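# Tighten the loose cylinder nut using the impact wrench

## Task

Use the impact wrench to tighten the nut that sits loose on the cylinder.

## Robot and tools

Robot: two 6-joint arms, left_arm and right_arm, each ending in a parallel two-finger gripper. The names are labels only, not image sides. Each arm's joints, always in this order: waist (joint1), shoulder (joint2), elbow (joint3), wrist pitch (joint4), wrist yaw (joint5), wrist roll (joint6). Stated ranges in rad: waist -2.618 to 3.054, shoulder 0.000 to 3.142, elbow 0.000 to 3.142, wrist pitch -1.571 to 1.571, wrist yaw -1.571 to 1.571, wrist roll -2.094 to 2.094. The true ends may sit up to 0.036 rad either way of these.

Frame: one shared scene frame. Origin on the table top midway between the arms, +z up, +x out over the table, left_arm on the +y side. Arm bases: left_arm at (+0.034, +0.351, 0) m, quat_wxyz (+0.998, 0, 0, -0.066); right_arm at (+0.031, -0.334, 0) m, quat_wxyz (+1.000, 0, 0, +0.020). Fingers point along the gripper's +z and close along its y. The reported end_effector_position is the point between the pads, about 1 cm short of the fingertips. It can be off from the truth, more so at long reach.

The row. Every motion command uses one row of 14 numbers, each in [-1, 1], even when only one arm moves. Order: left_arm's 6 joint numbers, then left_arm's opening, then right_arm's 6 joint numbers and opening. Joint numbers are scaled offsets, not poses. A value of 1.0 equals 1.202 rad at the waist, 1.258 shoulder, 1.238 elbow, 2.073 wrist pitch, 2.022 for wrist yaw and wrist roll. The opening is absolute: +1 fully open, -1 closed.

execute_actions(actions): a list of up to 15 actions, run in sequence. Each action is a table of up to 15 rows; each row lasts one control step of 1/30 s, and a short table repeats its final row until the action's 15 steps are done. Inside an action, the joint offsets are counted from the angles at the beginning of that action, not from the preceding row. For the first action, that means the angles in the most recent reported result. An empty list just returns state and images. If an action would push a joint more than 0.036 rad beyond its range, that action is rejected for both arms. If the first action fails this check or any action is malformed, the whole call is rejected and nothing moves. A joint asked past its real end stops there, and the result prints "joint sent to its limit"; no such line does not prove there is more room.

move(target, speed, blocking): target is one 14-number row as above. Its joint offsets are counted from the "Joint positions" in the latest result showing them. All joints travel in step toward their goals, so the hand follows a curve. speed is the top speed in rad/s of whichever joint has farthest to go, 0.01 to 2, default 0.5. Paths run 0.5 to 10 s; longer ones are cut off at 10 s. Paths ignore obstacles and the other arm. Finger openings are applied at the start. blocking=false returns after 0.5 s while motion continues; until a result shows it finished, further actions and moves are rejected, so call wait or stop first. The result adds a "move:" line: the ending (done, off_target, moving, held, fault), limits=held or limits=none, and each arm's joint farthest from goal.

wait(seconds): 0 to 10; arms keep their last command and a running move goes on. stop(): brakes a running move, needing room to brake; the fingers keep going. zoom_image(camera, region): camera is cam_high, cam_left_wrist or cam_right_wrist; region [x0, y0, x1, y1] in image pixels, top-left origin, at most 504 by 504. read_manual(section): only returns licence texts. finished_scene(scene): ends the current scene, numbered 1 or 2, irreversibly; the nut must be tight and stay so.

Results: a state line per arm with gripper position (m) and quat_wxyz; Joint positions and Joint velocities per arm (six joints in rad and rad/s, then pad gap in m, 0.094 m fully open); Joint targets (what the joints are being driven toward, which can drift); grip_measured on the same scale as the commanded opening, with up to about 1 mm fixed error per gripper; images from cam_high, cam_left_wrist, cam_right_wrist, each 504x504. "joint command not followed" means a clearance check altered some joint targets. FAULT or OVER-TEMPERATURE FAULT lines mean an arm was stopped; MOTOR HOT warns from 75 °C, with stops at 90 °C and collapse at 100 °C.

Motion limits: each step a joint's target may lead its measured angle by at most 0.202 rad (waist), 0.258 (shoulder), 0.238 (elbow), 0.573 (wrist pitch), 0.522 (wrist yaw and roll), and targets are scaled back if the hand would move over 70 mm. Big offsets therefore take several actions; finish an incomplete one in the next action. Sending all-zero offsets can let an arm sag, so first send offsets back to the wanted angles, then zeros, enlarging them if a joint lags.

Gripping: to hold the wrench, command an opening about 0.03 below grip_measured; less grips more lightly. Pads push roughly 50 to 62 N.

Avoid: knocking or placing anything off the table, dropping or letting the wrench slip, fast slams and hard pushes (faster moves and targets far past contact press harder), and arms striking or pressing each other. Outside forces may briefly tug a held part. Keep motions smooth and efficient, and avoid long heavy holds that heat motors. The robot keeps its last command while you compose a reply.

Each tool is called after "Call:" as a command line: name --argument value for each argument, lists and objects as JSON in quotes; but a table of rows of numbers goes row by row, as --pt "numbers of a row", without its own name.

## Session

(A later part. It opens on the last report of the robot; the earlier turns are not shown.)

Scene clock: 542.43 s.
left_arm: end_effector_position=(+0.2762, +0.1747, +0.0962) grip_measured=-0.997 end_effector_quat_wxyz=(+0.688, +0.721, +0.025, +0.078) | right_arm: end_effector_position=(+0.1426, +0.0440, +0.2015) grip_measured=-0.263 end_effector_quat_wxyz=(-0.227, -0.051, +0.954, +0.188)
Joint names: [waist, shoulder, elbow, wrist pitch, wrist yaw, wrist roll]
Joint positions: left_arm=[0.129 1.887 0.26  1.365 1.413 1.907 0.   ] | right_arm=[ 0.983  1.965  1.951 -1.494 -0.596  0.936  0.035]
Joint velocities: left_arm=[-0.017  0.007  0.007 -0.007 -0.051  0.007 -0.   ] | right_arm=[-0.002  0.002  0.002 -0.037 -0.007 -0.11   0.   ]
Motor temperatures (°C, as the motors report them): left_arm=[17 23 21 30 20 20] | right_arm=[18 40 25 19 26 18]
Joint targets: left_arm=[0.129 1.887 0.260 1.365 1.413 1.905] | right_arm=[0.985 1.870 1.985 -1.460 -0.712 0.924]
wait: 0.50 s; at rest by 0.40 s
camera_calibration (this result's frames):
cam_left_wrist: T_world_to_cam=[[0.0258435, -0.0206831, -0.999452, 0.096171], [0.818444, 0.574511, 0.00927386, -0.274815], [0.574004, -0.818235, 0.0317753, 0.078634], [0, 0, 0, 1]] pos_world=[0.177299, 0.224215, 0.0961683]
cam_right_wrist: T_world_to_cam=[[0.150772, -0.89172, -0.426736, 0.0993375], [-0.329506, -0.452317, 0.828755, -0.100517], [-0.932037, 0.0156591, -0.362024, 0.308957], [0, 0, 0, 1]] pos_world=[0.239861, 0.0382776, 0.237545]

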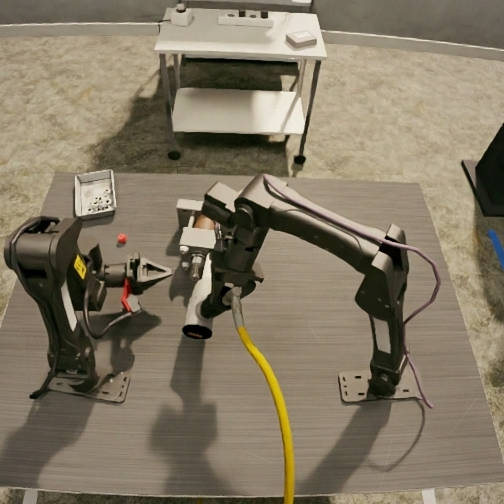

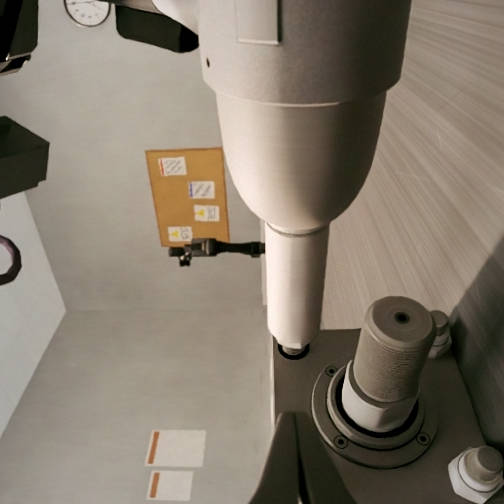

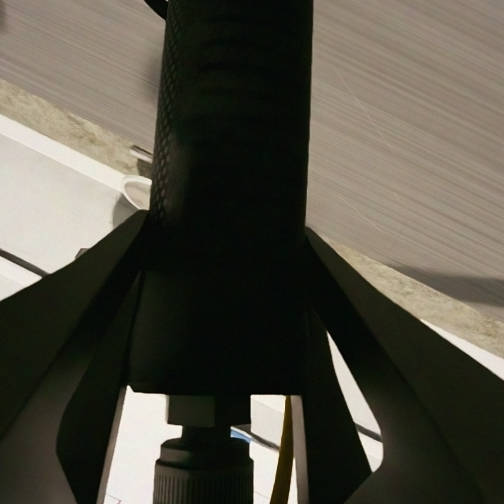

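Call:
execute_actions --actions '[[[0,-0.175,0,-0.135,-0.01,-0.165,1,-0.003,-0.0755,0.027,0.016,-0.057,-0.006,-0.33]],[[0,-0.175,0,-0.135,-0.015,-0.165,1,-0.003,-0.0755,0.027,0.016,-0.057,-0.006,-0.33]],[[-0.12,-0.175,0,-0.135,-0.015,-0.165,1,-0.003,-0.0755,0.027,0.016,-0.057,-0.006,-0.33]],[[-0.125,-0.175,0,-0.135,-0.015,-0.165,1,-0.003,-0.0755,0.027,0.016,-0.057,-0.006,-0.33]]]'

Call:
wait --seconds 0.4

Scene clock: 559.73 s.
left_arm: end_effector_position=(+0.1849, +0.1281, +0.1677) grip_measured=+1.000 end_effector_quat_wxyz=(+0.522, +0.600, +0.441, -0.416) | right_arm: end_effector_position=(+0.1426, +0.0440, +0.2015) grip_measured=-0.263 end_effector_quat_wxyz=(-0.227, -0.051, +0.954, +0.188)
Joint names: [waist, shoulder, elbow, wrist pitch, wrist yaw, wrist roll]
Joint positions: left_arm=[-0.154  1.028  0.252  0.353  1.301  0.674  0.094] | right_arm=[ 0.983  1.965  1.951 -1.494 -0.596  0.936  0.035]
Joint velocities: left_arm=[ 0.002  0.007  0.012 -0.037 -0.037 -0.081  0.   ] | right_arm=[ 0.007  0.002  0.002 -0.007 -0.051  0.022 -0.   ]
Motor temperatures (°C, as the motors report them): left_arm=[17 23 21 30 20 20] | right_arm=[17 41 24 19 26 18]
Joint targets: left_arm=[-0.160 1.021 0.255 0.330 1.303 0.652] | right_arm=[0.979 1.870 1.985 -1.461 -0.711 0.924]
camera_calibration (this result's frames):
cam_left_wrist: T_world_to_cam=[[-0.977028, -0.0026433, -0.213095, 0.220299], [0.1787, 0.534655, -0.82596, 0.0894427], [0.116116, -0.845066, -0.5219, 0.271585], [0, 0, 0, 1]] pos_world=[0.16772, 0.182268, 0.262561]
cam_right_wrist: T_world_to_cam=[[0.150772, -0.89172, -0.426736, 0.0993375], [-0.329506, -0.452317, 0.828755, -0.100517], [-0.932037, 0.0156591, -0.362024, 0.308957], [0, 0, 0, 1]] pos_world=[0.239861, 0.0382776, 0.237545]

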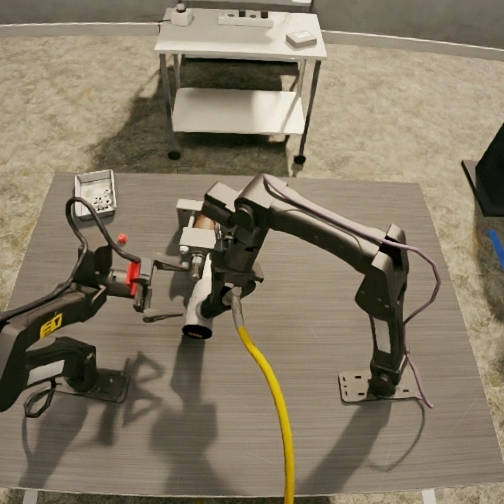

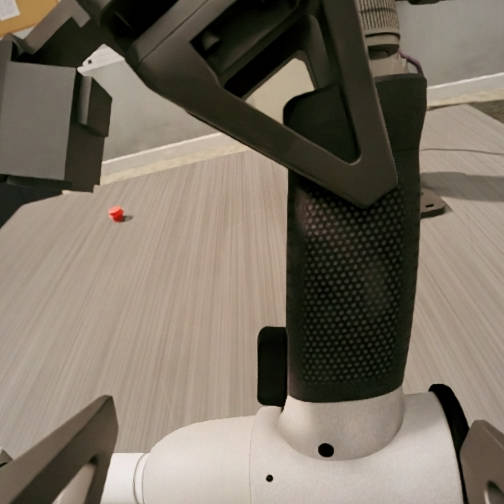

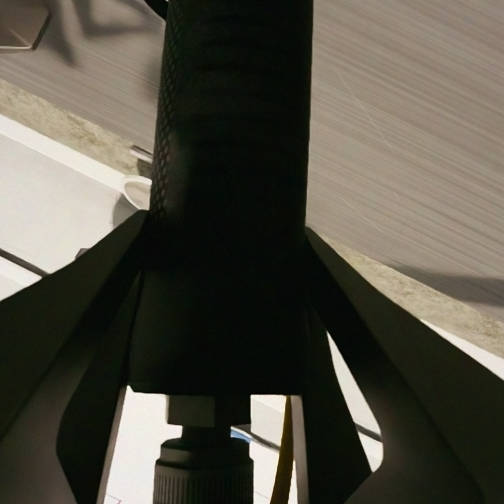

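Scene clock: 560.13 s.
left_arm: end_effector_position=(+0.1847, +0.1282, +0.1665) grip_measured=+1.000 end_effector_quat_wxyz=(+0.517, +0.597, +0.447, -0.420) | right_arm: end_effector_position=(+0.1426, +0.0440, +0.2015) grip_measured=-0.263 end_effector_quat_wxyz=(-0.227, -0.051, +0.954, +0.188)
Joint names: [waist, shoulder, elbow, wrist pitch, wrist yaw, wrist roll]
Joint positions: left_arm=[-0.154  1.028  0.252  0.343  1.299  0.662  0.094] | right_arm=[ 0.983  1.965  1.951 -1.494 -0.596  0.936  0.035]
Joint velocities: left_arm=[-0.007  0.007  0.002 -0.066 -0.022  0.007  0.   ] | right_arm=[-0.027 -0.012 -0.002 -0.007 -0.037 -0.051 -0.   ]
Motor temperatures (°C, as the motors report them): left_arm=[17 23 21 30 20 20] | right_arm=[17 41 24 19 26 18]
Joint targets: left_arm=[-0.160 1.021 0.255 0.330 1.303 0.652] | right_arm=[0.979 1.870 1.985 -1.461 -0.711 0.924]
wait: 0.40 s; no rest
camera_calibration (this result's frames):
cam_left_wrist: T_world_to_cam=[[-0.981149, -0.00448099, -0.193201, 0.217547], [0.160466, 0.538213, -0.827392, 0.0916217], [0.10769, -0.842797, -0.527348, 0.273303], [0, 0, 0, 1]] pos_world=[0.169312, 0.182002, 0.261963]
cam_right_wrist: T_world_to_cam=[[0.150772, -0.89172, -0.426736, 0.0993375], [-0.329506, -0.452317, 0.828755, -0.100517], [-0.932037, 0.0156591, -0.362024, 0.308957], [0, 0, 0, 1]] pos_world=[0.239861, 0.0382776, 0.237545]

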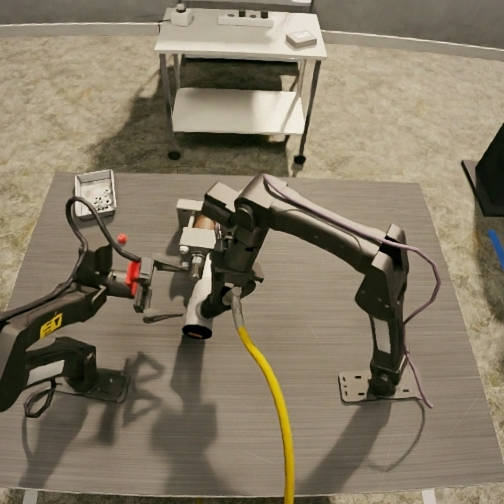

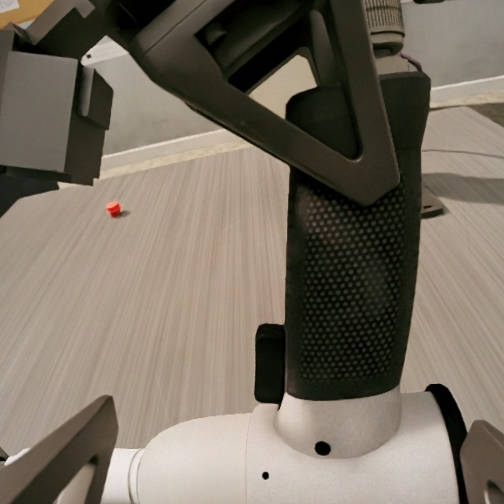

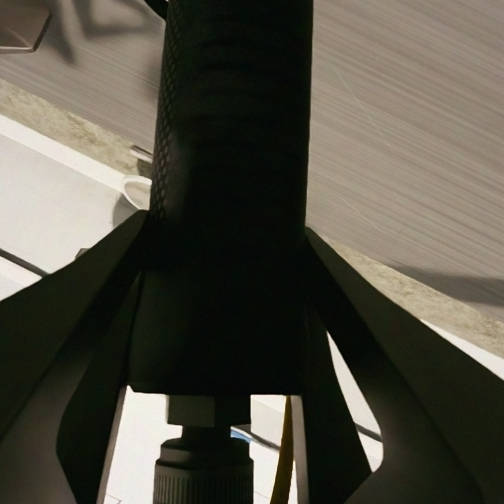

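Call:
execute_actions --actions '[[[-0.095,0.073,-0.02,0.075,-0.03,-0.07,1,-0.003,-0.0755,0.027,0.016,-0.057,-0.006,-0.33]],[[-0.098,0.073,-0.015,0.075,-0.04,-0.07,1,-0.003,-0.0755,0.027,0.016,-0.057,-0.006,-0.33]]]'

Call:
wait --seconds 0.4

Scene clock: 564.70 s.
left_arm: end_effector_position=(+0.1702, +0.0907, +0.1456) grip_measured=+1.000 end_effector_quat_wxyz=(+0.454, +0.582, +0.482, -0.473) | right_arm: end_effector_position=(+0.1426, +0.0440, +0.2015) grip_measured=-0.263 end_effector_quat_wxyz=(-0.227, -0.051, +0.954, +0.188)
Joint names: [waist, shoulder, elbow, wrist pitch, wrist yaw, wrist roll]
Joint positions: left_arm=[-0.369  1.205  0.226  0.619  1.159  0.405  0.094] | right_arm=[ 0.983  1.965  1.951 -1.494 -0.596  0.936  0.035]
Joint velocities: left_arm=[-0.002  0.007 -0.002 -0.007 -0.051 -0.081  0.   ] | right_arm=[-0.007 -0.007  0.002 -0.037  0.022  0.007  0.   ]
Motor temperatures (°C, as the motors report them): left_arm=[17 23 21 30 20 20] | right_arm=[17 42 24 19 26 18]
Joint targets: left_arm=[-0.378 1.208 0.218 0.637 1.157 0.393] | right_arm=[0.979 1.870 1.985 -1.461 -0.711 0.924]
camera_calibration (this result's frames):
cam_left_wrist: T_world_to_cam=[[-0.998264, 0.0521226, -0.0274438, 0.172749], [0.0522004, 0.566872, -0.82215, 0.111917], [-0.0272955, -0.822155, -0.568609, 0.259309], [0, 0, 0, 1]] pos_world=[0.173685, 0.140746, 0.244199]
cam_right_wrist: T_world_to_cam=[[0.150772, -0.89172, -0.426736, 0.0993375], [-0.329506, -0.452317, 0.828755, -0.100517], [-0.932037, 0.0156591, -0.362024, 0.308957], [0, 0, 0, 1]] pos_world=[0.239861, 0.0382776, 0.237545]

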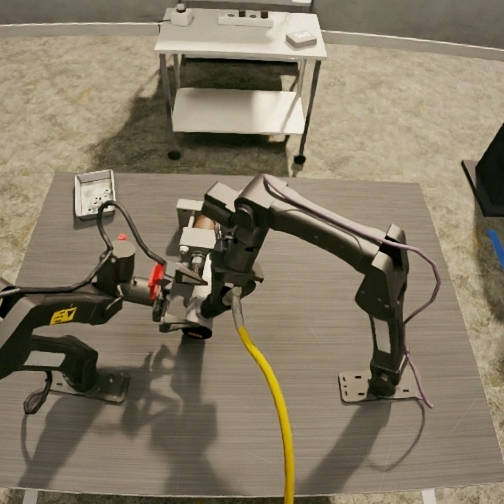

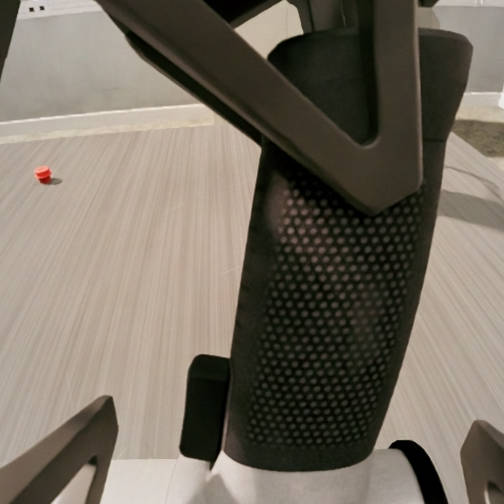

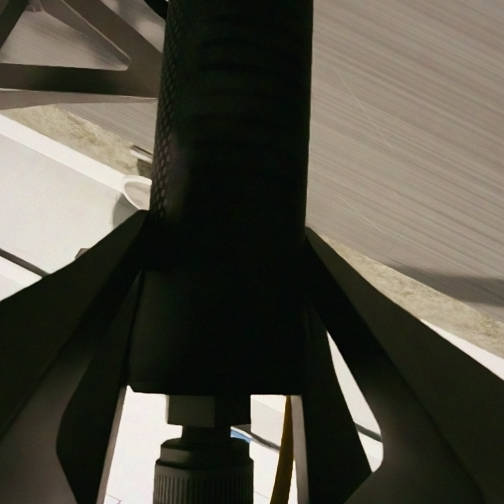

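Scene clock: 565.10 s.
left_arm: end_effector_position=(+0.1708, +0.0906, +0.1461) grip_measured=+1.000 end_effector_quat_wxyz=(+0.455, +0.581, +0.482, -0.472) | right_arm: end_effector_position=(+0.1426, +0.0440, +0.2015) grip_measured=-0.263 end_effector_quat_wxyz=(-0.227, -0.051, +0.954, +0.188)
Joint names: [waist, shoulder, elbow, wrist pitch, wrist yaw, wrist roll]
Joint positions: left_arm=[-0.369  1.205  0.226  0.624  1.156  0.401  0.094] | right_arm=[ 0.983  1.965  1.951 -1.494 -0.596  0.936  0.035]
Joint velocities: left_arm=[ 0.007 -0.007  0.007  0.051 -0.037  0.051  0.   ] | right_arm=[-0.012  0.012  0.002 -0.066 -0.022 -0.066 -0.   ]
Motor temperatures (°C, as the motors report them): left_arm=[17 23 21 30 20 20] | right_arm=[17 42 24 19 26 18]
Joint targets: left_arm=[-0.378 1.208 0.218 0.638 1.157 0.393] | right_arm=[0.979 1.870 1.985 -1.461 -0.711 0.924]
wait: 0.40 s; at rest by 0.30 s
camera_calibration (this result's frames):
cam_left_wrist: T_world_to_cam=[[-0.998385, 0.0493602, -0.0281073, 0.17374], [0.0511479, 0.566009, -0.822811, 0.112756], [-0.0247051, -0.82292, -0.56762, 0.258991], [0, 0, 0, 1]] pos_world=[0.174091, 0.140732, 0.244669]
cam_right_wrist: T_world_to_cam=[[0.150772, -0.89172, -0.426736, 0.0993375], [-0.329506, -0.452317, 0.828755, -0.100517], [-0.932037, 0.0156591, -0.362024, 0.308957], [0, 0, 0, 1]] pos_world=[0.239861, 0.0382776, 0.237545]

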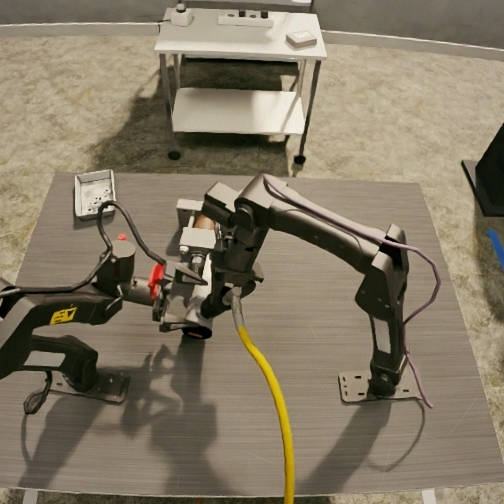

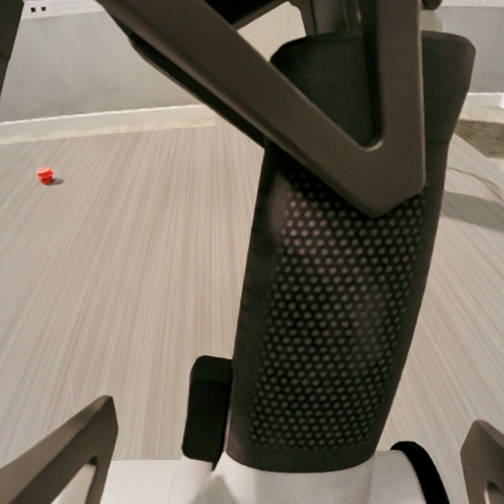

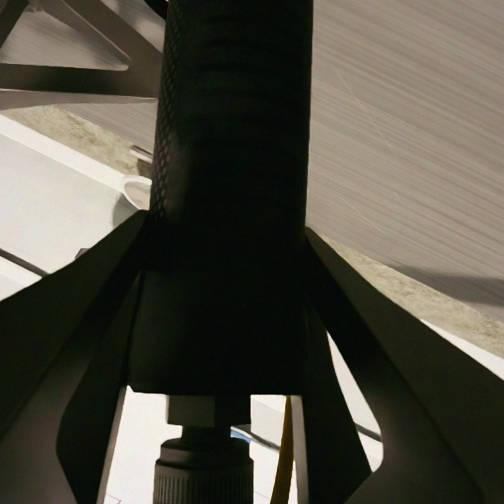

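Call:
execute_actions --actions '[[[-0.068,0.04,0,0.08,-0.04,-0.035,1,-0.003,-0.0755,0.027,0.016,-0.057,-0.006,-0.33]],[[-0.072,0.05,0,0.065,-0.04,-0.037,1,-0.003,-0.0755,0.027,0.016,-0.057,-0.006,-0.33]]]'

Call:
wait --seconds 0.4

Scene clock: 569.63 s.
left_arm: end_effector_position=(+0.1674, +0.0605, +0.1533) grip_measured=+1.000 end_effector_quat_wxyz=(+0.477, +0.577, +0.469, -0.469) | right_arm: end_effector_position=(+0.1426, +0.0440, +0.2015) grip_measured=-0.263 end_effector_quat_wxyz=(-0.227, -0.051, +0.954, +0.188)
Joint names: [waist, shoulder, elbow, wrist pitch, wrist yaw, wrist roll]
Joint positions: left_arm=[-0.521  1.308  0.226  0.887  1.003  0.276  0.094] | right_arm=[ 0.983  1.965  1.951 -1.494 -0.596  0.936  0.035]
Joint velocities: left_arm=[ 0.002  0.002  0.002  0.037 -0.051 -0.051  0.   ] | right_arm=[ 0.002  0.007 -0.022  0.051  0.022  0.066  0.   ]
Motor temperatures (°C, as the motors report them): left_arm=[17 23 21 30 20 20] | right_arm=[17 42 24 19 26 18]
Joint targets: left_arm=[-0.529 1.312 0.226 0.906 0.998 0.266] | right_arm=[0.979 1.870 1.985 -1.461 -0.711 0.924]
camera_calibration (this result's frames):
cam_left_wrist: T_world_to_cam=[[-0.997431, 0.0357118, -0.0621015, 0.177868], [0.0715711, 0.534066, -0.842408, 0.137353], [0.00308236, -0.844688, -0.535249, 0.229875], [0, 0, 0, 1]] pos_world=[0.166872, 0.114466, 0.249794]
cam_right_wrist: T_world_to_cam=[[0.150772, -0.89172, -0.426736, 0.0993375], [-0.329506, -0.452317, 0.828755, -0.100517], [-0.932037, 0.0156591, -0.362024, 0.308957], [0, 0, 0, 1]] pos_world=[0.239861, 0.0382776, 0.237545]

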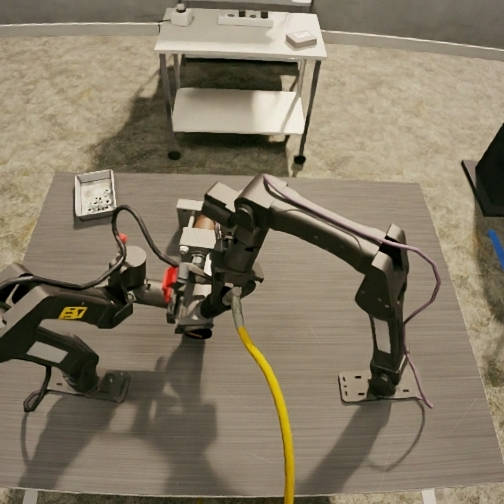

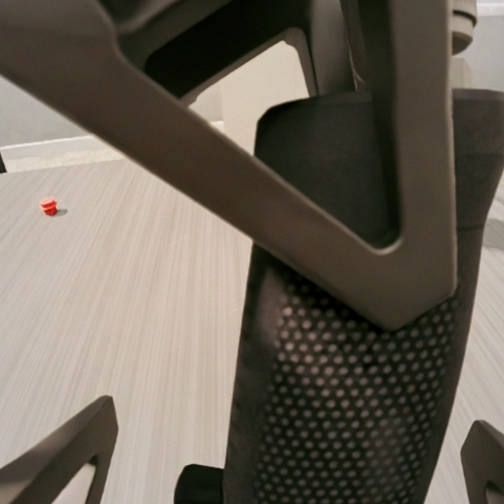

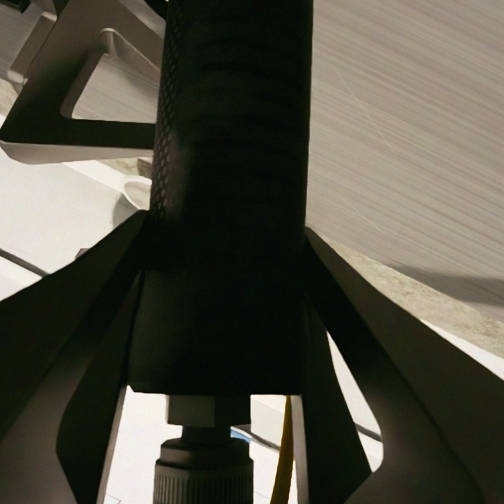

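Scene clock: 570.03 s.
left_arm: end_effector_position=(+0.1679, +0.0603, +0.1538) grip_measured=+1.000 end_effector_quat_wxyz=(+0.479, +0.576, +0.469, -0.469) | right_arm: end_effector_position=(+0.1426, +0.0440, +0.2015) grip_measured=-0.263 end_effector_quat_wxyz=(-0.227, -0.051, +0.954, +0.188)
Joint names: [waist, shoulder, elbow, wrist pitch, wrist yaw, wrist roll]
Joint positions: left_arm=[-0.521  1.308  0.226  0.891  1.001  0.274  0.094] | right_arm=[ 0.983  1.965  1.951 -1.494 -0.596  0.936  0.035]
Joint velocities: left_arm=[-0.002 -0.012 -0.007  0.022  0.037  0.037  0.   ] | right_arm=[ 0.007 -0.002  0.007 -0.037  0.007  0.022  0.   ]
Motor temperatures (°C, as the motors report them): left_arm=[17 23 21 30 19 20] | right_arm=[17 42 24 19 26 18]
Joint targets: left_arm=[-0.529 1.312 0.226 0.906 0.998 0.266] | right_arm=[0.979 1.870 1.985 -1.461 -0.711 0.924]
wait: 0.40 s; at rest by 0.27 s
camera_calibration (this result's frames):
cam_left_wrist: T_world_to_cam=[[-0.997427, 0.0331619, -0.063566, 0.178782], [0.0714531, 0.532728, -0.843265, 0.138075], [0.00589908, -0.845637, -0.533726, 0.229433], [0, 0, 0, 1]] pos_world=[0.167102, 0.114532, 0.250253]
cam_right_wrist: T_world_to_cam=[[0.150772, -0.89172, -0.426736, 0.0993375], [-0.329506, -0.452317, 0.828755, -0.100517], [-0.932037, 0.0156591, -0.362024, 0.308957], [0, 0, 0, 1]] pos_world=[0.239861, 0.0382776, 0.237545]

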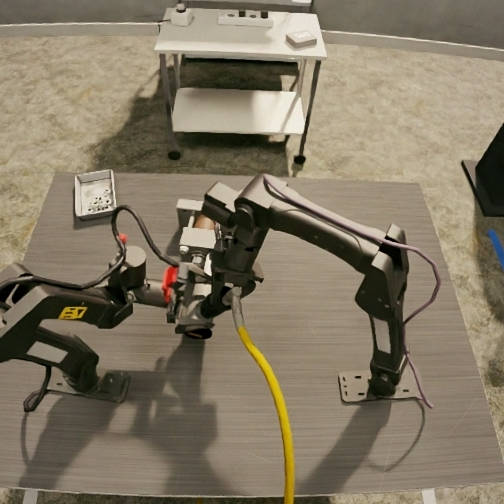

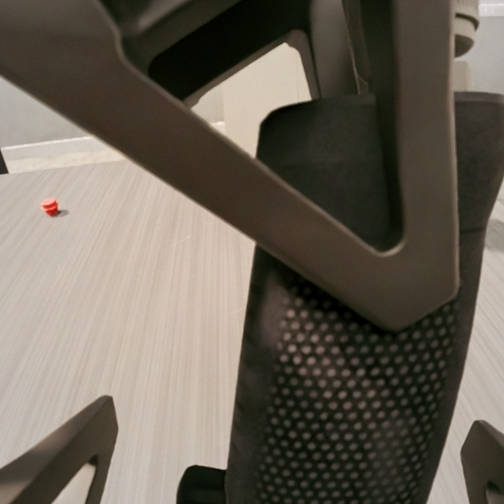

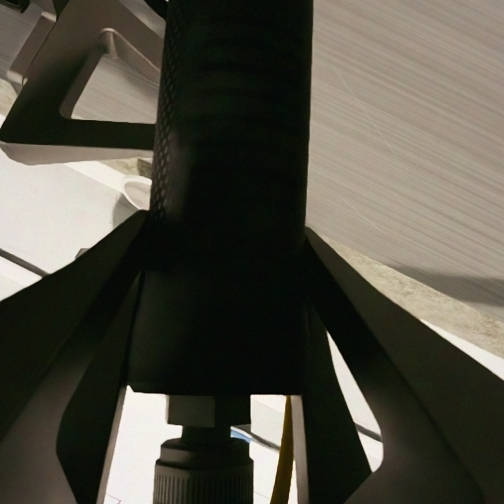

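Call:
execute_actions --actions '[[[0,0,0,-0.034,0.012,0,0.8,-0.003,-0.0755,0.027,0.016,-0.057,-0.006,-0.33]],[[0,0,0,0,0,0,0.45,-0.003,-0.0755,0.027,0.016,-0.057,-0.006,-0.33]]]'

Scene clock: 577.57 s.
left_arm: end_effector_position=(+0.1640, +0.0619, +0.1442) grip_measured=+0.452 end_effector_quat_wxyz=(+0.454, +0.575, +0.486, -0.478) | right_arm: end_effector_position=(+0.1426, +0.0440, +0.2015) grip_measured=-0.263 end_effector_quat_wxyz=(-0.227, -0.051, +0.954, +0.188)
Joint names: [waist, shoulder, elbow, wrist pitch, wrist yaw, wrist roll]
Joint positions: left_arm=[-0.521  1.308  0.226  0.829  1.013  0.274  0.068] | right_arm=[ 0.983  1.965  1.951 -1.494 -0.596  0.936  0.035]
Joint velocities: left_arm=[ 0.002  0.002  0.002 -0.007  0.022 -0.051  0.002] | right_arm=[ 0.017  0.002  0.012 -0.081 -0.037 -0.022 -0.   ]
Motor temperatures (°C, as the motors report them): left_arm=[17 23 21 31 19 20] | right_arm=[17 42 24 19 26 18]
Joint targets: left_arm=[-0.521 1.308 0.226 0.829 1.013 0.274] | right_arm=[0.979 1.870 1.985 -1.461 -0.711 0.924]
camera_calibration (this result's frames):
cam_left_wrist: T_world_to_cam=[[-0.99888, 0.045967, -0.0112163, 0.166164], [0.0351344, 0.561805, -0.826523, 0.131185], [-0.0316914, -0.825992, -0.562791, 0.234779], [0, 0, 0, 1]] pos_world=[0.168809, 0.112587, 0.242423]
cam_right_wrist: T_world_to_cam=[[0.150772, -0.89172, -0.426736, 0.0993375], [-0.329506, -0.452317, 0.828755, -0.100517], [-0.932037, 0.0156591, -0.362024, 0.308957], [0, 0, 0, 1]] pos_world=[0.239861, 0.0382776, 0.237545]

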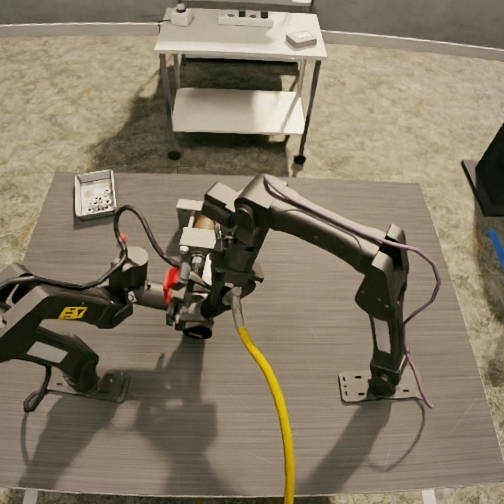

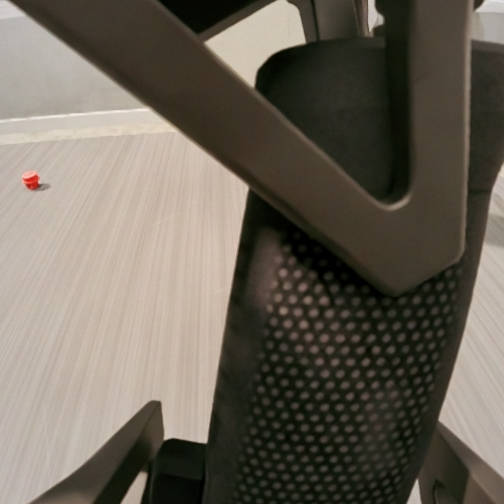

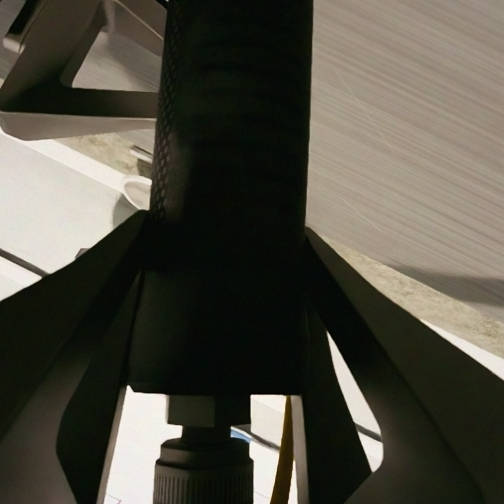

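Close gradually while biasing forward.

Call:
execute_actions --actions '[[[0,0,0,0,-0.02,0,0.35,-0.012,-0.0755,0.027,0.016,-0.057,-0.012,-0.33]],[[0,0,0,0,-0.03,0,0.25,-0.012,-0.0755,0.027,0.016,-0.057,-0.012,-0.33]]]'

Scene clock: 583.90 s.
left_arm: end_effector_position=(+0.1678, +0.0614, +0.1434) grip_measured=+0.255 end_effector_quat_wxyz=(+0.458, +0.571, +0.492, -0.470) | right_arm: end_effector_position=(+0.1428, +0.0438, +0.2013) grip_measured=-0.263 end_effector_quat_wxyz=(-0.226, -0.052, +0.954, +0.188)
Joint names: [waist, shoulder, elbow, wrist pitch, wrist yaw, wrist roll]
Joint positions: left_arm=[-0.522  1.308  0.226  0.829  0.989  0.274  0.059] | right_arm=[ 0.983  1.965  1.951 -1.494 -0.594  0.934  0.035]
Joint velocities: left_arm=[-0.012  0.002 -0.012 -0.007  0.007  0.007  0.001] | right_arm=[-0.002 -0.017 -0.017 -0.022 -0.007 -0.022  0.   ]
Motor temperatures (°C, as the motors report them): left_arm=[17 22 21 31 19 20] | right_arm=[17 43 24 19 26 18]
Joint targets: left_arm=[-0.521 1.308 0.226 0.829 0.928 0.274] | right_arm=[0.969 1.870 1.985 -1.461 -0.710 0.911]
camera_calibration (this result's frames):
cam_left_wrist: T_world_to_cam=[[-0.9996, 0.0242327, -0.0145797, 0.171903], [0.0257422, 0.566179, -0.82388, 0.131549], [-0.0117101, -0.823926, -0.566576, 0.231129], [0, 0, 0, 1]] pos_world=[0.171154, 0.111787, 0.241839]
cam_right_wrist: T_world_to_cam=[[0.153289, -0.89157, -0.426151, 0.0985548], [-0.330523, -0.452669, 0.828158, -0.100101], [-0.931266, 0.0139048, -0.364074, 0.309459], [0, 0, 0, 1]] pos_world=[0.239996, 0.0382529, 0.237565]

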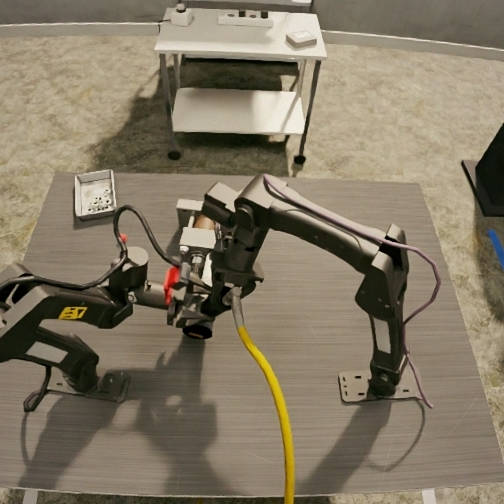

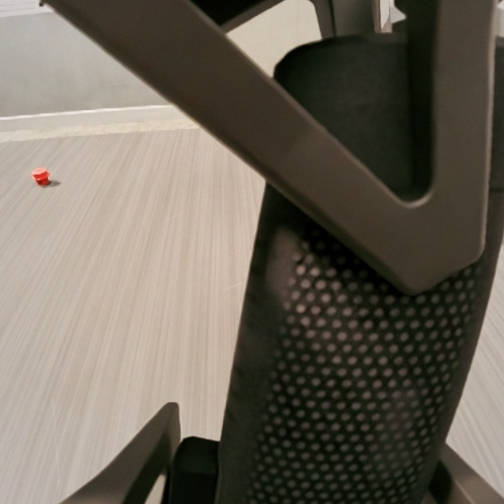

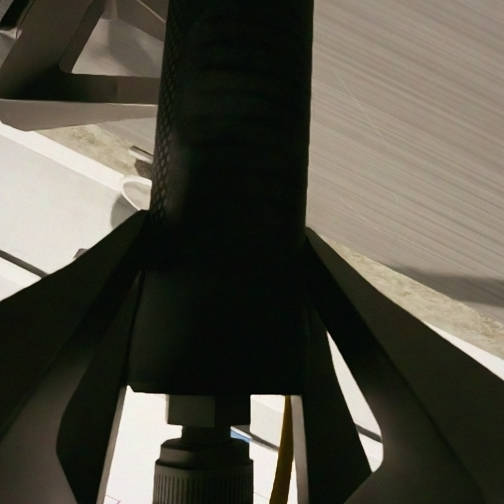

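Call:
execute_actions --actions '[[[0,0,0,0,-0.03,0,0.19,-0.018,-0.0755,0.027,0.016,-0.057,-0.015,-0.33]],[[0,0,0,0,-0.035,0,0.14,-0.018,-0.0755,0.027,0.016,-0.057,-0.015,-0.33]]]'

Scene clock: 587.37 s.
left_arm: end_effector_position=(+0.1705, +0.0602, +0.1412) grip_measured=+0.145 end_effector_quat_wxyz=(+0.465, +0.574, +0.494, -0.458) | right_arm: end_effector_position=(+0.1476, +0.0446, +0.2003) grip_measured=-0.267 end_effector_quat_wxyz=(-0.218, -0.051, +0.956, +0.190)
Joint names: [waist, shoulder, elbow, wrist pitch, wrist yaw, wrist roll]
Joint positions: left_arm=[-0.53   1.308  0.226  0.823  0.958  0.295  0.054] | right_arm=[ 0.978  1.965  1.951 -1.483 -0.581  0.935  0.034]
Joint velocities: left_arm=[-0.002  0.007  0.007 -0.037 -0.081 -0.007  0.   ] | right_arm=[ 0.002 -0.007 -0.007 -0.037  0.051 -0.022 -0.001]
Motor temperatures (°C, as the motors report them): left_arm=[17 22 21 31 19 20] | right_arm=[17 43 24 19 26 18]
Joint targets: left_arm=[-0.525 1.308 0.226 0.829 0.914 0.276] | right_arm=[0.958 1.870 1.985 -1.459 -0.708 0.901]
camera_calibration (this result's frames):
cam_left_wrist: T_world_to_cam=[[-0.999349, 0.00641094, -0.0354993, 0.178541], [0.0327538, 0.573617, -0.818469, 0.12794], [0.0151158, -0.819099, -0.573453, 0.22502], [0, 0, 0, 1]] pos_world=[0.170833, 0.10978, 0.240091]
cam_right_wrist: T_world_to_cam=[[0.154176, -0.891233, -0.426536, 0.097987], [-0.346915, -0.453042, 0.82122, -0.0934893], [-0.925138, 0.0213594, -0.379031, 0.315311], [0, 0, 0, 1]] pos_world=[0.244166, 0.0382399, 0.238083]

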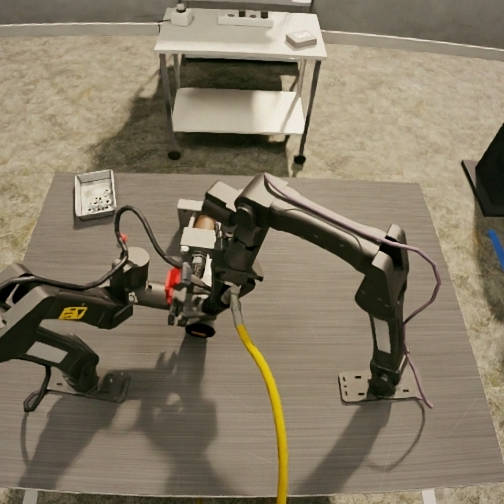

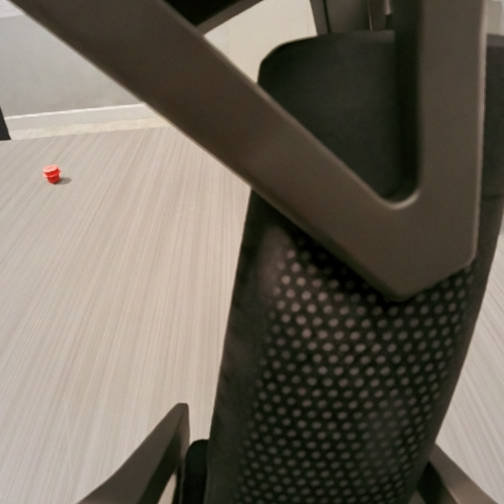

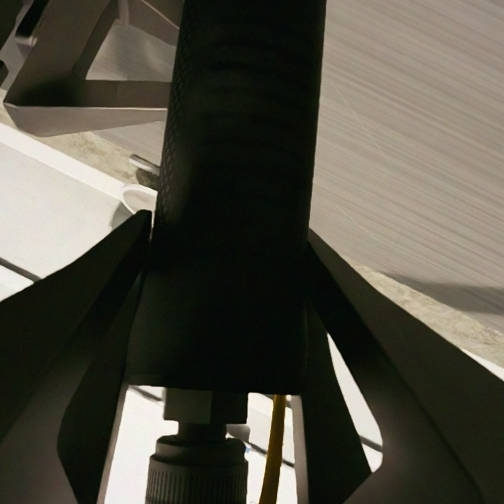

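It moved in 5 mm. Keep following forward.

Call:
execute_actions --actions '[[[0.01,0,0,0,-0.035,0,0.14,-0.028,-0.0755,0.027,0.012,-0.065,-0.022,-0.34]],[[0.01,0,0,0,-0.035,0,0.14,-0.028,-0.0755,0.027,0.01,-0.065,-0.022,-0.34]]]'

Scene clock: 593.40 s.
left_arm: end_effector_position=(+0.1727, +0.0589, +0.1453) grip_measured=+0.145 end_effector_quat_wxyz=(+0.478, +0.574, +0.487, -0.452) | right_arm: end_effector_position=(+0.1502, +0.0411, +0.2036) grip_measured=-0.268 end_effector_quat_wxyz=(-0.227, -0.046, +0.953, +0.197)
Joint names: [waist, shoulder, elbow, wrist pitch, wrist yaw, wrist roll]
Joint positions: left_arm=[-0.534  1.309  0.226  0.852  0.945  0.299  0.054] | right_arm=[ 0.958  1.959  1.945 -1.491 -0.607  0.924  0.034]
Joint velocities: left_arm=[ 0.002 -0.002 -0.012 -0.051  0.037 -0.051 -0.001] | right_arm=[-0.002  0.007 -0.012 -0.051  0.007  0.037  0.   ]
Motor temperatures (°C, as the motors report them): left_arm=[17 22 21 31 19 20] | right_arm=[17 43 25 19 26 18]
Joint targets: left_arm=[-0.522 1.309 0.226 0.841 0.882 0.300] | right_arm=[0.933 1.864 1.979 -1.470 -0.726 0.884]
camera_calibration (this result's frames):
cam_left_wrist: T_world_to_cam=[[-0.998017, -0.00333004, -0.0628489, 0.185269], [0.050124, 0.561849, -0.82572, 0.130777], [0.0380613, -0.827233, -0.560568, 0.220886], [0, 0, 0, 1]] pos_world=[0.169939, 0.109864, 0.243451]
cam_right_wrist: T_world_to_cam=[[0.136266, -0.88735, -0.440502, 0.101295], [-0.332927, -0.459806, 0.823248, -0.0991488], [-0.933055, 0.0344742, -0.358079, 0.315417], [0, 0, 0, 1]] pos_world=[0.247489, 0.0334211, 0.239189]

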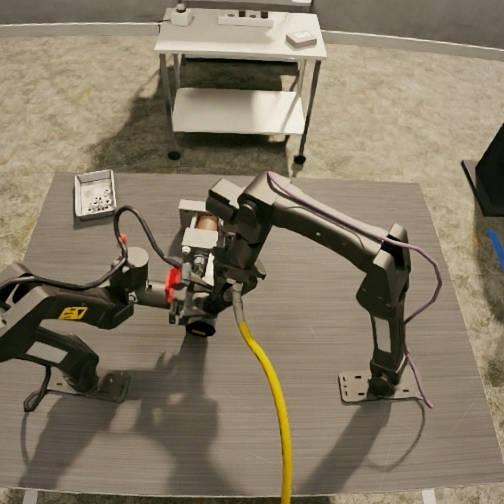

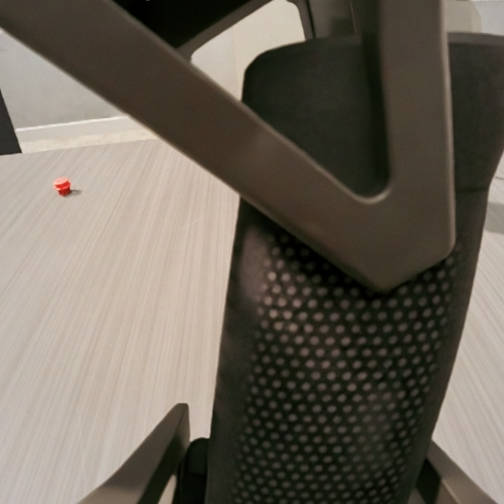

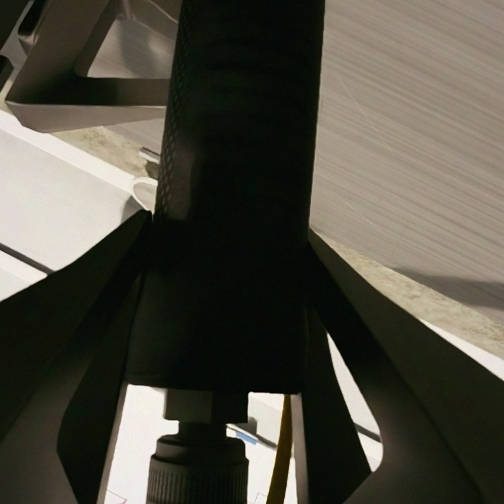

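Call:
execute_actions --actions '[[[0,0,0,0.01,0.02,0,1,-0.006,-0.0755,0.03,0.008,-0.059,-0.01,-0.34]],[[0.13,-0.09,0.02,-0.11,0.08,0.05,1,-0.006,-0.0755,0.03,0.008,-0.059,-0.01,-0.34]],[[0.17,-0.14,0.03,-0.13,0.06,0.05,1,-0.006,-0.0755,0.03,0.008,-0.059,-0.01,-0.34]]]'

Scene clock: 597.70 s.
left_arm: end_effector_position=(+0.1931, +0.1232, +0.1609) grip_measured=+1.000 end_effector_quat_wxyz=(+0.490, +0.557, +0.508, -0.439) | right_arm: end_effector_position=(+0.1521, +0.0399, +0.2018) grip_measured=-0.268 end_effector_quat_wxyz=(-0.221, -0.044, +0.955, +0.192)
Joint names: [waist, shoulder, elbow, wrist pitch, wrist yaw, wrist roll]
Joint positions: left_arm=[-0.186  1.045  0.244  0.4    1.217  0.48   0.094] | right_arm=[ 0.958  1.959  1.944 -1.491 -0.591  0.926  0.034]
Joint velocities: left_arm=[-0.007 -0.007 -0.007 -0.11  -0.007  0.037  0.   ] | right_arm=[-0.002 -0.007 -0.017 -0.066  0.081  0.007  0.001]
Motor temperatures (°C, as the motors report them): left_arm=[17 22 21 31 19 20] | right_arm=[18 43 25 19 26 18]
Joint targets: left_arm=[-0.179 1.034 0.265 0.380 1.236 0.491] | right_arm=[0.951 1.864 1.982 -1.474 -0.710 0.906]
camera_calibration (this result's frames):
cam_left_wrist: T_world_to_cam=[[-0.99636, -0.0669083, -0.052814, 0.212716], [0.00578953, 0.565035, -0.825046, 0.114541], [0.0850442, -0.822349, -0.562591, 0.272734], [0, 0, 0, 1]] pos_world=[0.188084, 0.173795, 0.259174]
cam_right_wrist: T_world_to_cam=[[0.139513, -0.892145, -0.429667, 0.0966661], [-0.344603, -0.450531, 0.823572, -0.0962071], [-0.928324, 0.0331655, -0.370291, 0.318392], [0, 0, 0, 1]] pos_world=[0.248932, 0.0323362, 0.238666]

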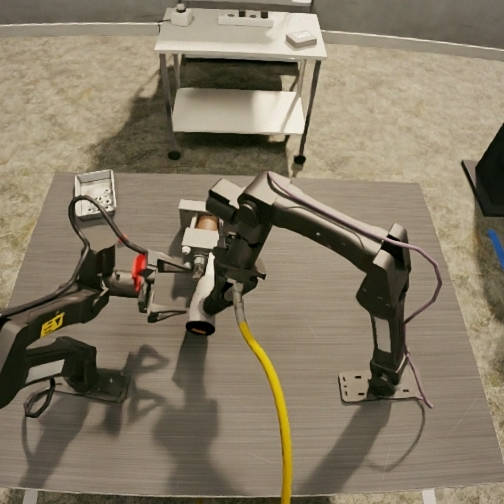

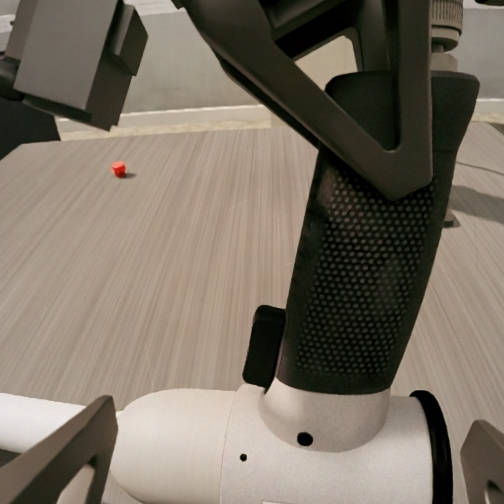

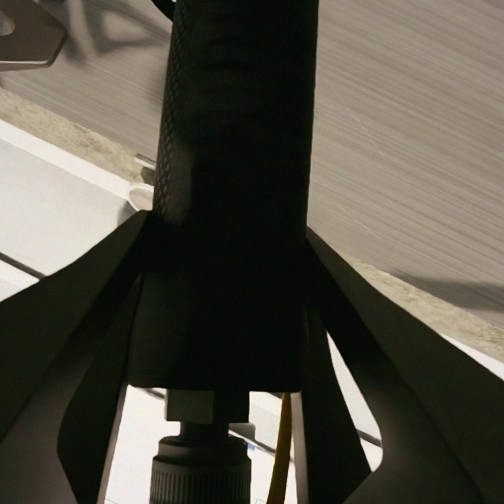

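Call:
execute_actions --actions '[[[0.01,-0.09,0.12,-0.135,-0.155,-0.12,1,-0.006,-0.0755,0.03,0.008,-0.059,-0.01,-0.34]],[[0.01,-0.09,0.12,-0.135,-0.155,-0.12,1,-0.006,-0.0755,0.03,0.008,-0.059,-0.01,-0.34]]]'

Call:
wait --seconds 0.4

Call:
zoom_image --camera "cam_left_wrist" --region '[200,200,400,400]'

Scene clock: 603.80 s.
left_arm: end_effector_position=(+0.2773, +0.1662, +0.1951) grip_measured=+1.000 end_effector_quat_wxyz=(+0.460, +0.291, +0.773, -0.325) | right_arm: end_effector_position=(+0.1521, +0.0399, +0.2018) grip_measured=-0.268 end_effector_quat_wxyz=(-0.221, -0.044, +0.955, +0.192)
Joint names: [waist, shoulder, elbow, wrist pitch, wrist yaw, wrist roll]
Joint positions: left_arm=[-0.178  0.838  0.506 -0.13   0.61   0.023  0.094] | right_arm=[ 0.958  1.959  1.944 -1.491 -0.591  0.926  0.034]
Joint velocities: left_arm=[-0.007  0.002 -0.002 -0.095 -0.139 -0.007  0.   ] | right_arm=[-0.002  0.012  0.012 -0.095 -0.081  0.037 -0.   ]
Motor temperatures (°C, as the motors report them): left_arm=[17 22 22 31 19 20] | right_arm=[17 43 25 19 26 18]
Joint targets: left_arm=[-0.170 0.829 0.524 -0.143 0.599 0.010] | right_arm=[0.951 1.864 1.982 -1.474 -0.710 0.906]
camera_calibration (this result's frames):
cam_left_wrist: T_world_to_cam=[[-0.689687, -0.675635, 0.260478, 0.256277], [-0.655881, 0.430454, -0.620104, 0.28378], [0.30684, -0.598521, -0.740015, 0.2561], [0, 0, 0, 1]] pos_world=[0.284295, 0.204277, 0.298737]
cam_right_wrist: T_world_to_cam=[[0.139513, -0.892145, -0.429667, 0.0966661], [-0.344603, -0.450531, 0.823572, -0.0962071], [-0.928324, 0.0331655, -0.370291, 0.318392], [0, 0, 0, 1]] pos_world=[0.248932, 0.0323362, 0.238666]

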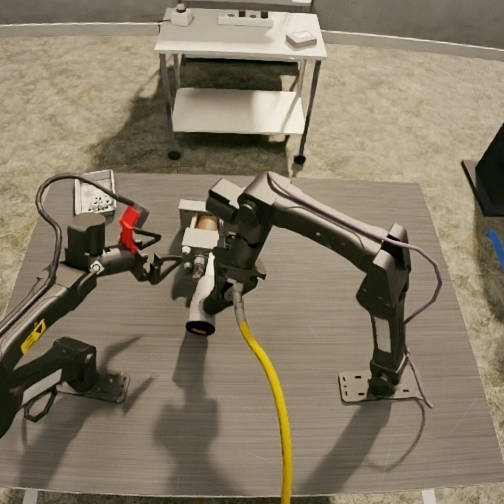

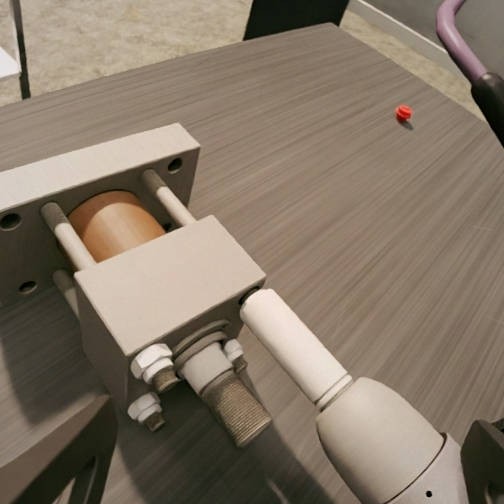

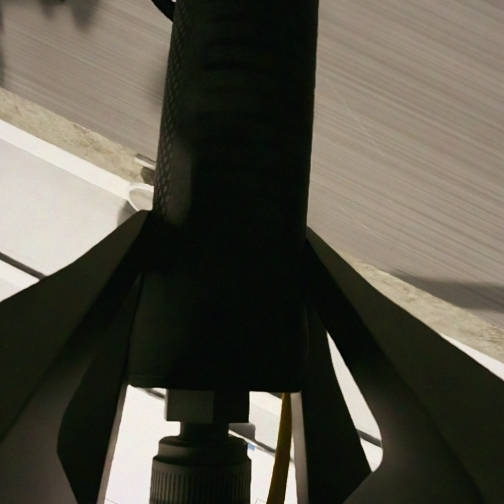

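Scene clock: 604.20 s.
left_arm: end_effector_position=(+0.2775, +0.1677, +0.1924) grip_measured=+1.000 end_effector_quat_wxyz=(+0.455, +0.285, +0.779, -0.323) | right_arm: end_effector_position=(+0.1521, +0.0399, +0.2018) grip_measured=-0.268 end_effector_quat_wxyz=(-0.221, -0.044, +0.955, +0.192)
Joint names: [waist, shoulder, elbow, wrist pitch, wrist yaw, wrist roll]
Joint positions: left_arm=[-0.178  0.838  0.506 -0.141  0.601  0.015  0.094] | right_arm=[ 0.958  1.959  1.944 -1.491 -0.591  0.926  0.034]
Joint velocities: left_arm=[ 0.002 -0.017 -0.007 -0.066 -0.007 -0.037  0.   ] | right_arm=[ 0.002  0.017  0.012 -0.051 -0.022 -0.066  0.   ]
Motor temperatures (°C, as the motors report them): left_arm=[17 22 22 31 19 20] | right_arm=[17 43 25 19 26 18]
Joint targets: left_arm=[-0.170 0.829 0.524 -0.143 0.599 0.010] | right_arm=[0.951 1.864 1.982 -1.474 -0.710 0.906]
wait: 0.40 s; no rest
camera_calibration (this result's frames):
cam_left_wrist: T_world_to_cam=[[-0.6775, -0.68466, 0.268765, 0.25465], [-0.670559, 0.424799, -0.608191, 0.284381], [0.302233, -0.592273, -0.746906, 0.25648], [0, 0, 0, 1]] pos_world=[0.285703, 0.20545, 0.296084]
cam_right_wrist: T_world_to_cam=[[0.139513, -0.892145, -0.429667, 0.0966661], [-0.344603, -0.450531, 0.823572, -0.0962071], [-0.928324, 0.0331655, -0.370291, 0.318392], [0, 0, 0, 1]] pos_world=[0.248932, 0.0323362, 0.238666]

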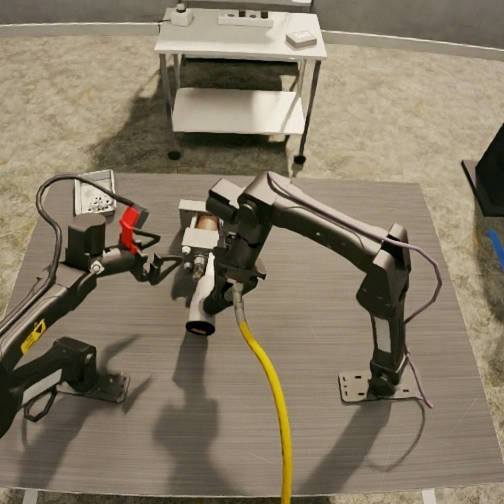

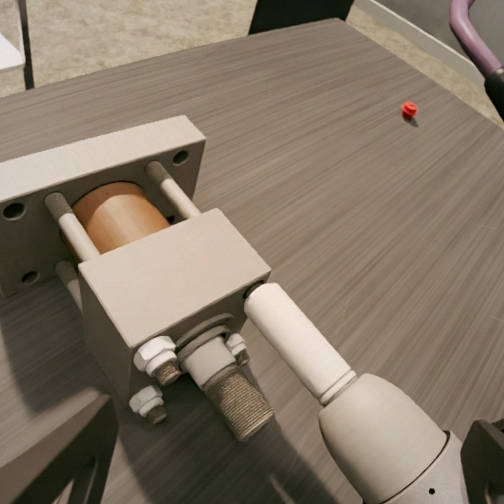

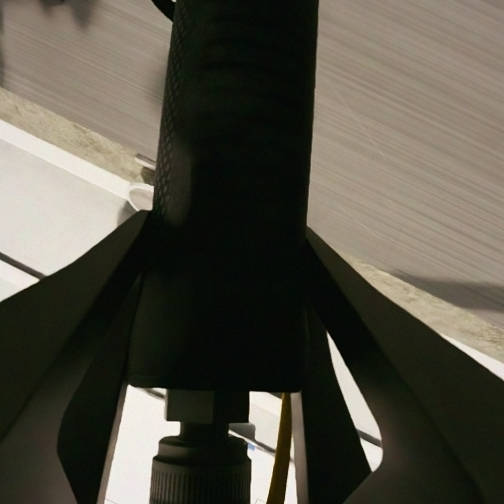

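Region (200, 200, 400, 400) of cam_left_wrist's 504x504 image, scaled by 2.520, with more detail than that image has.

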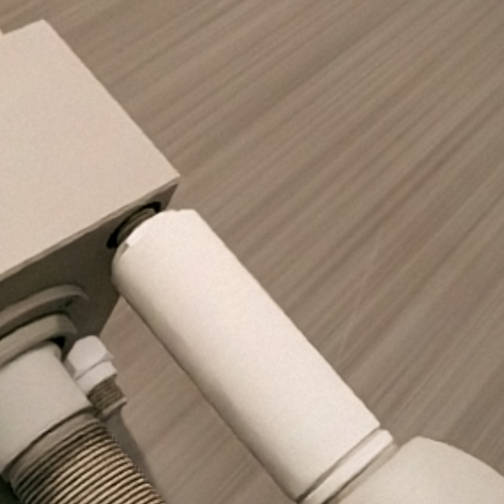

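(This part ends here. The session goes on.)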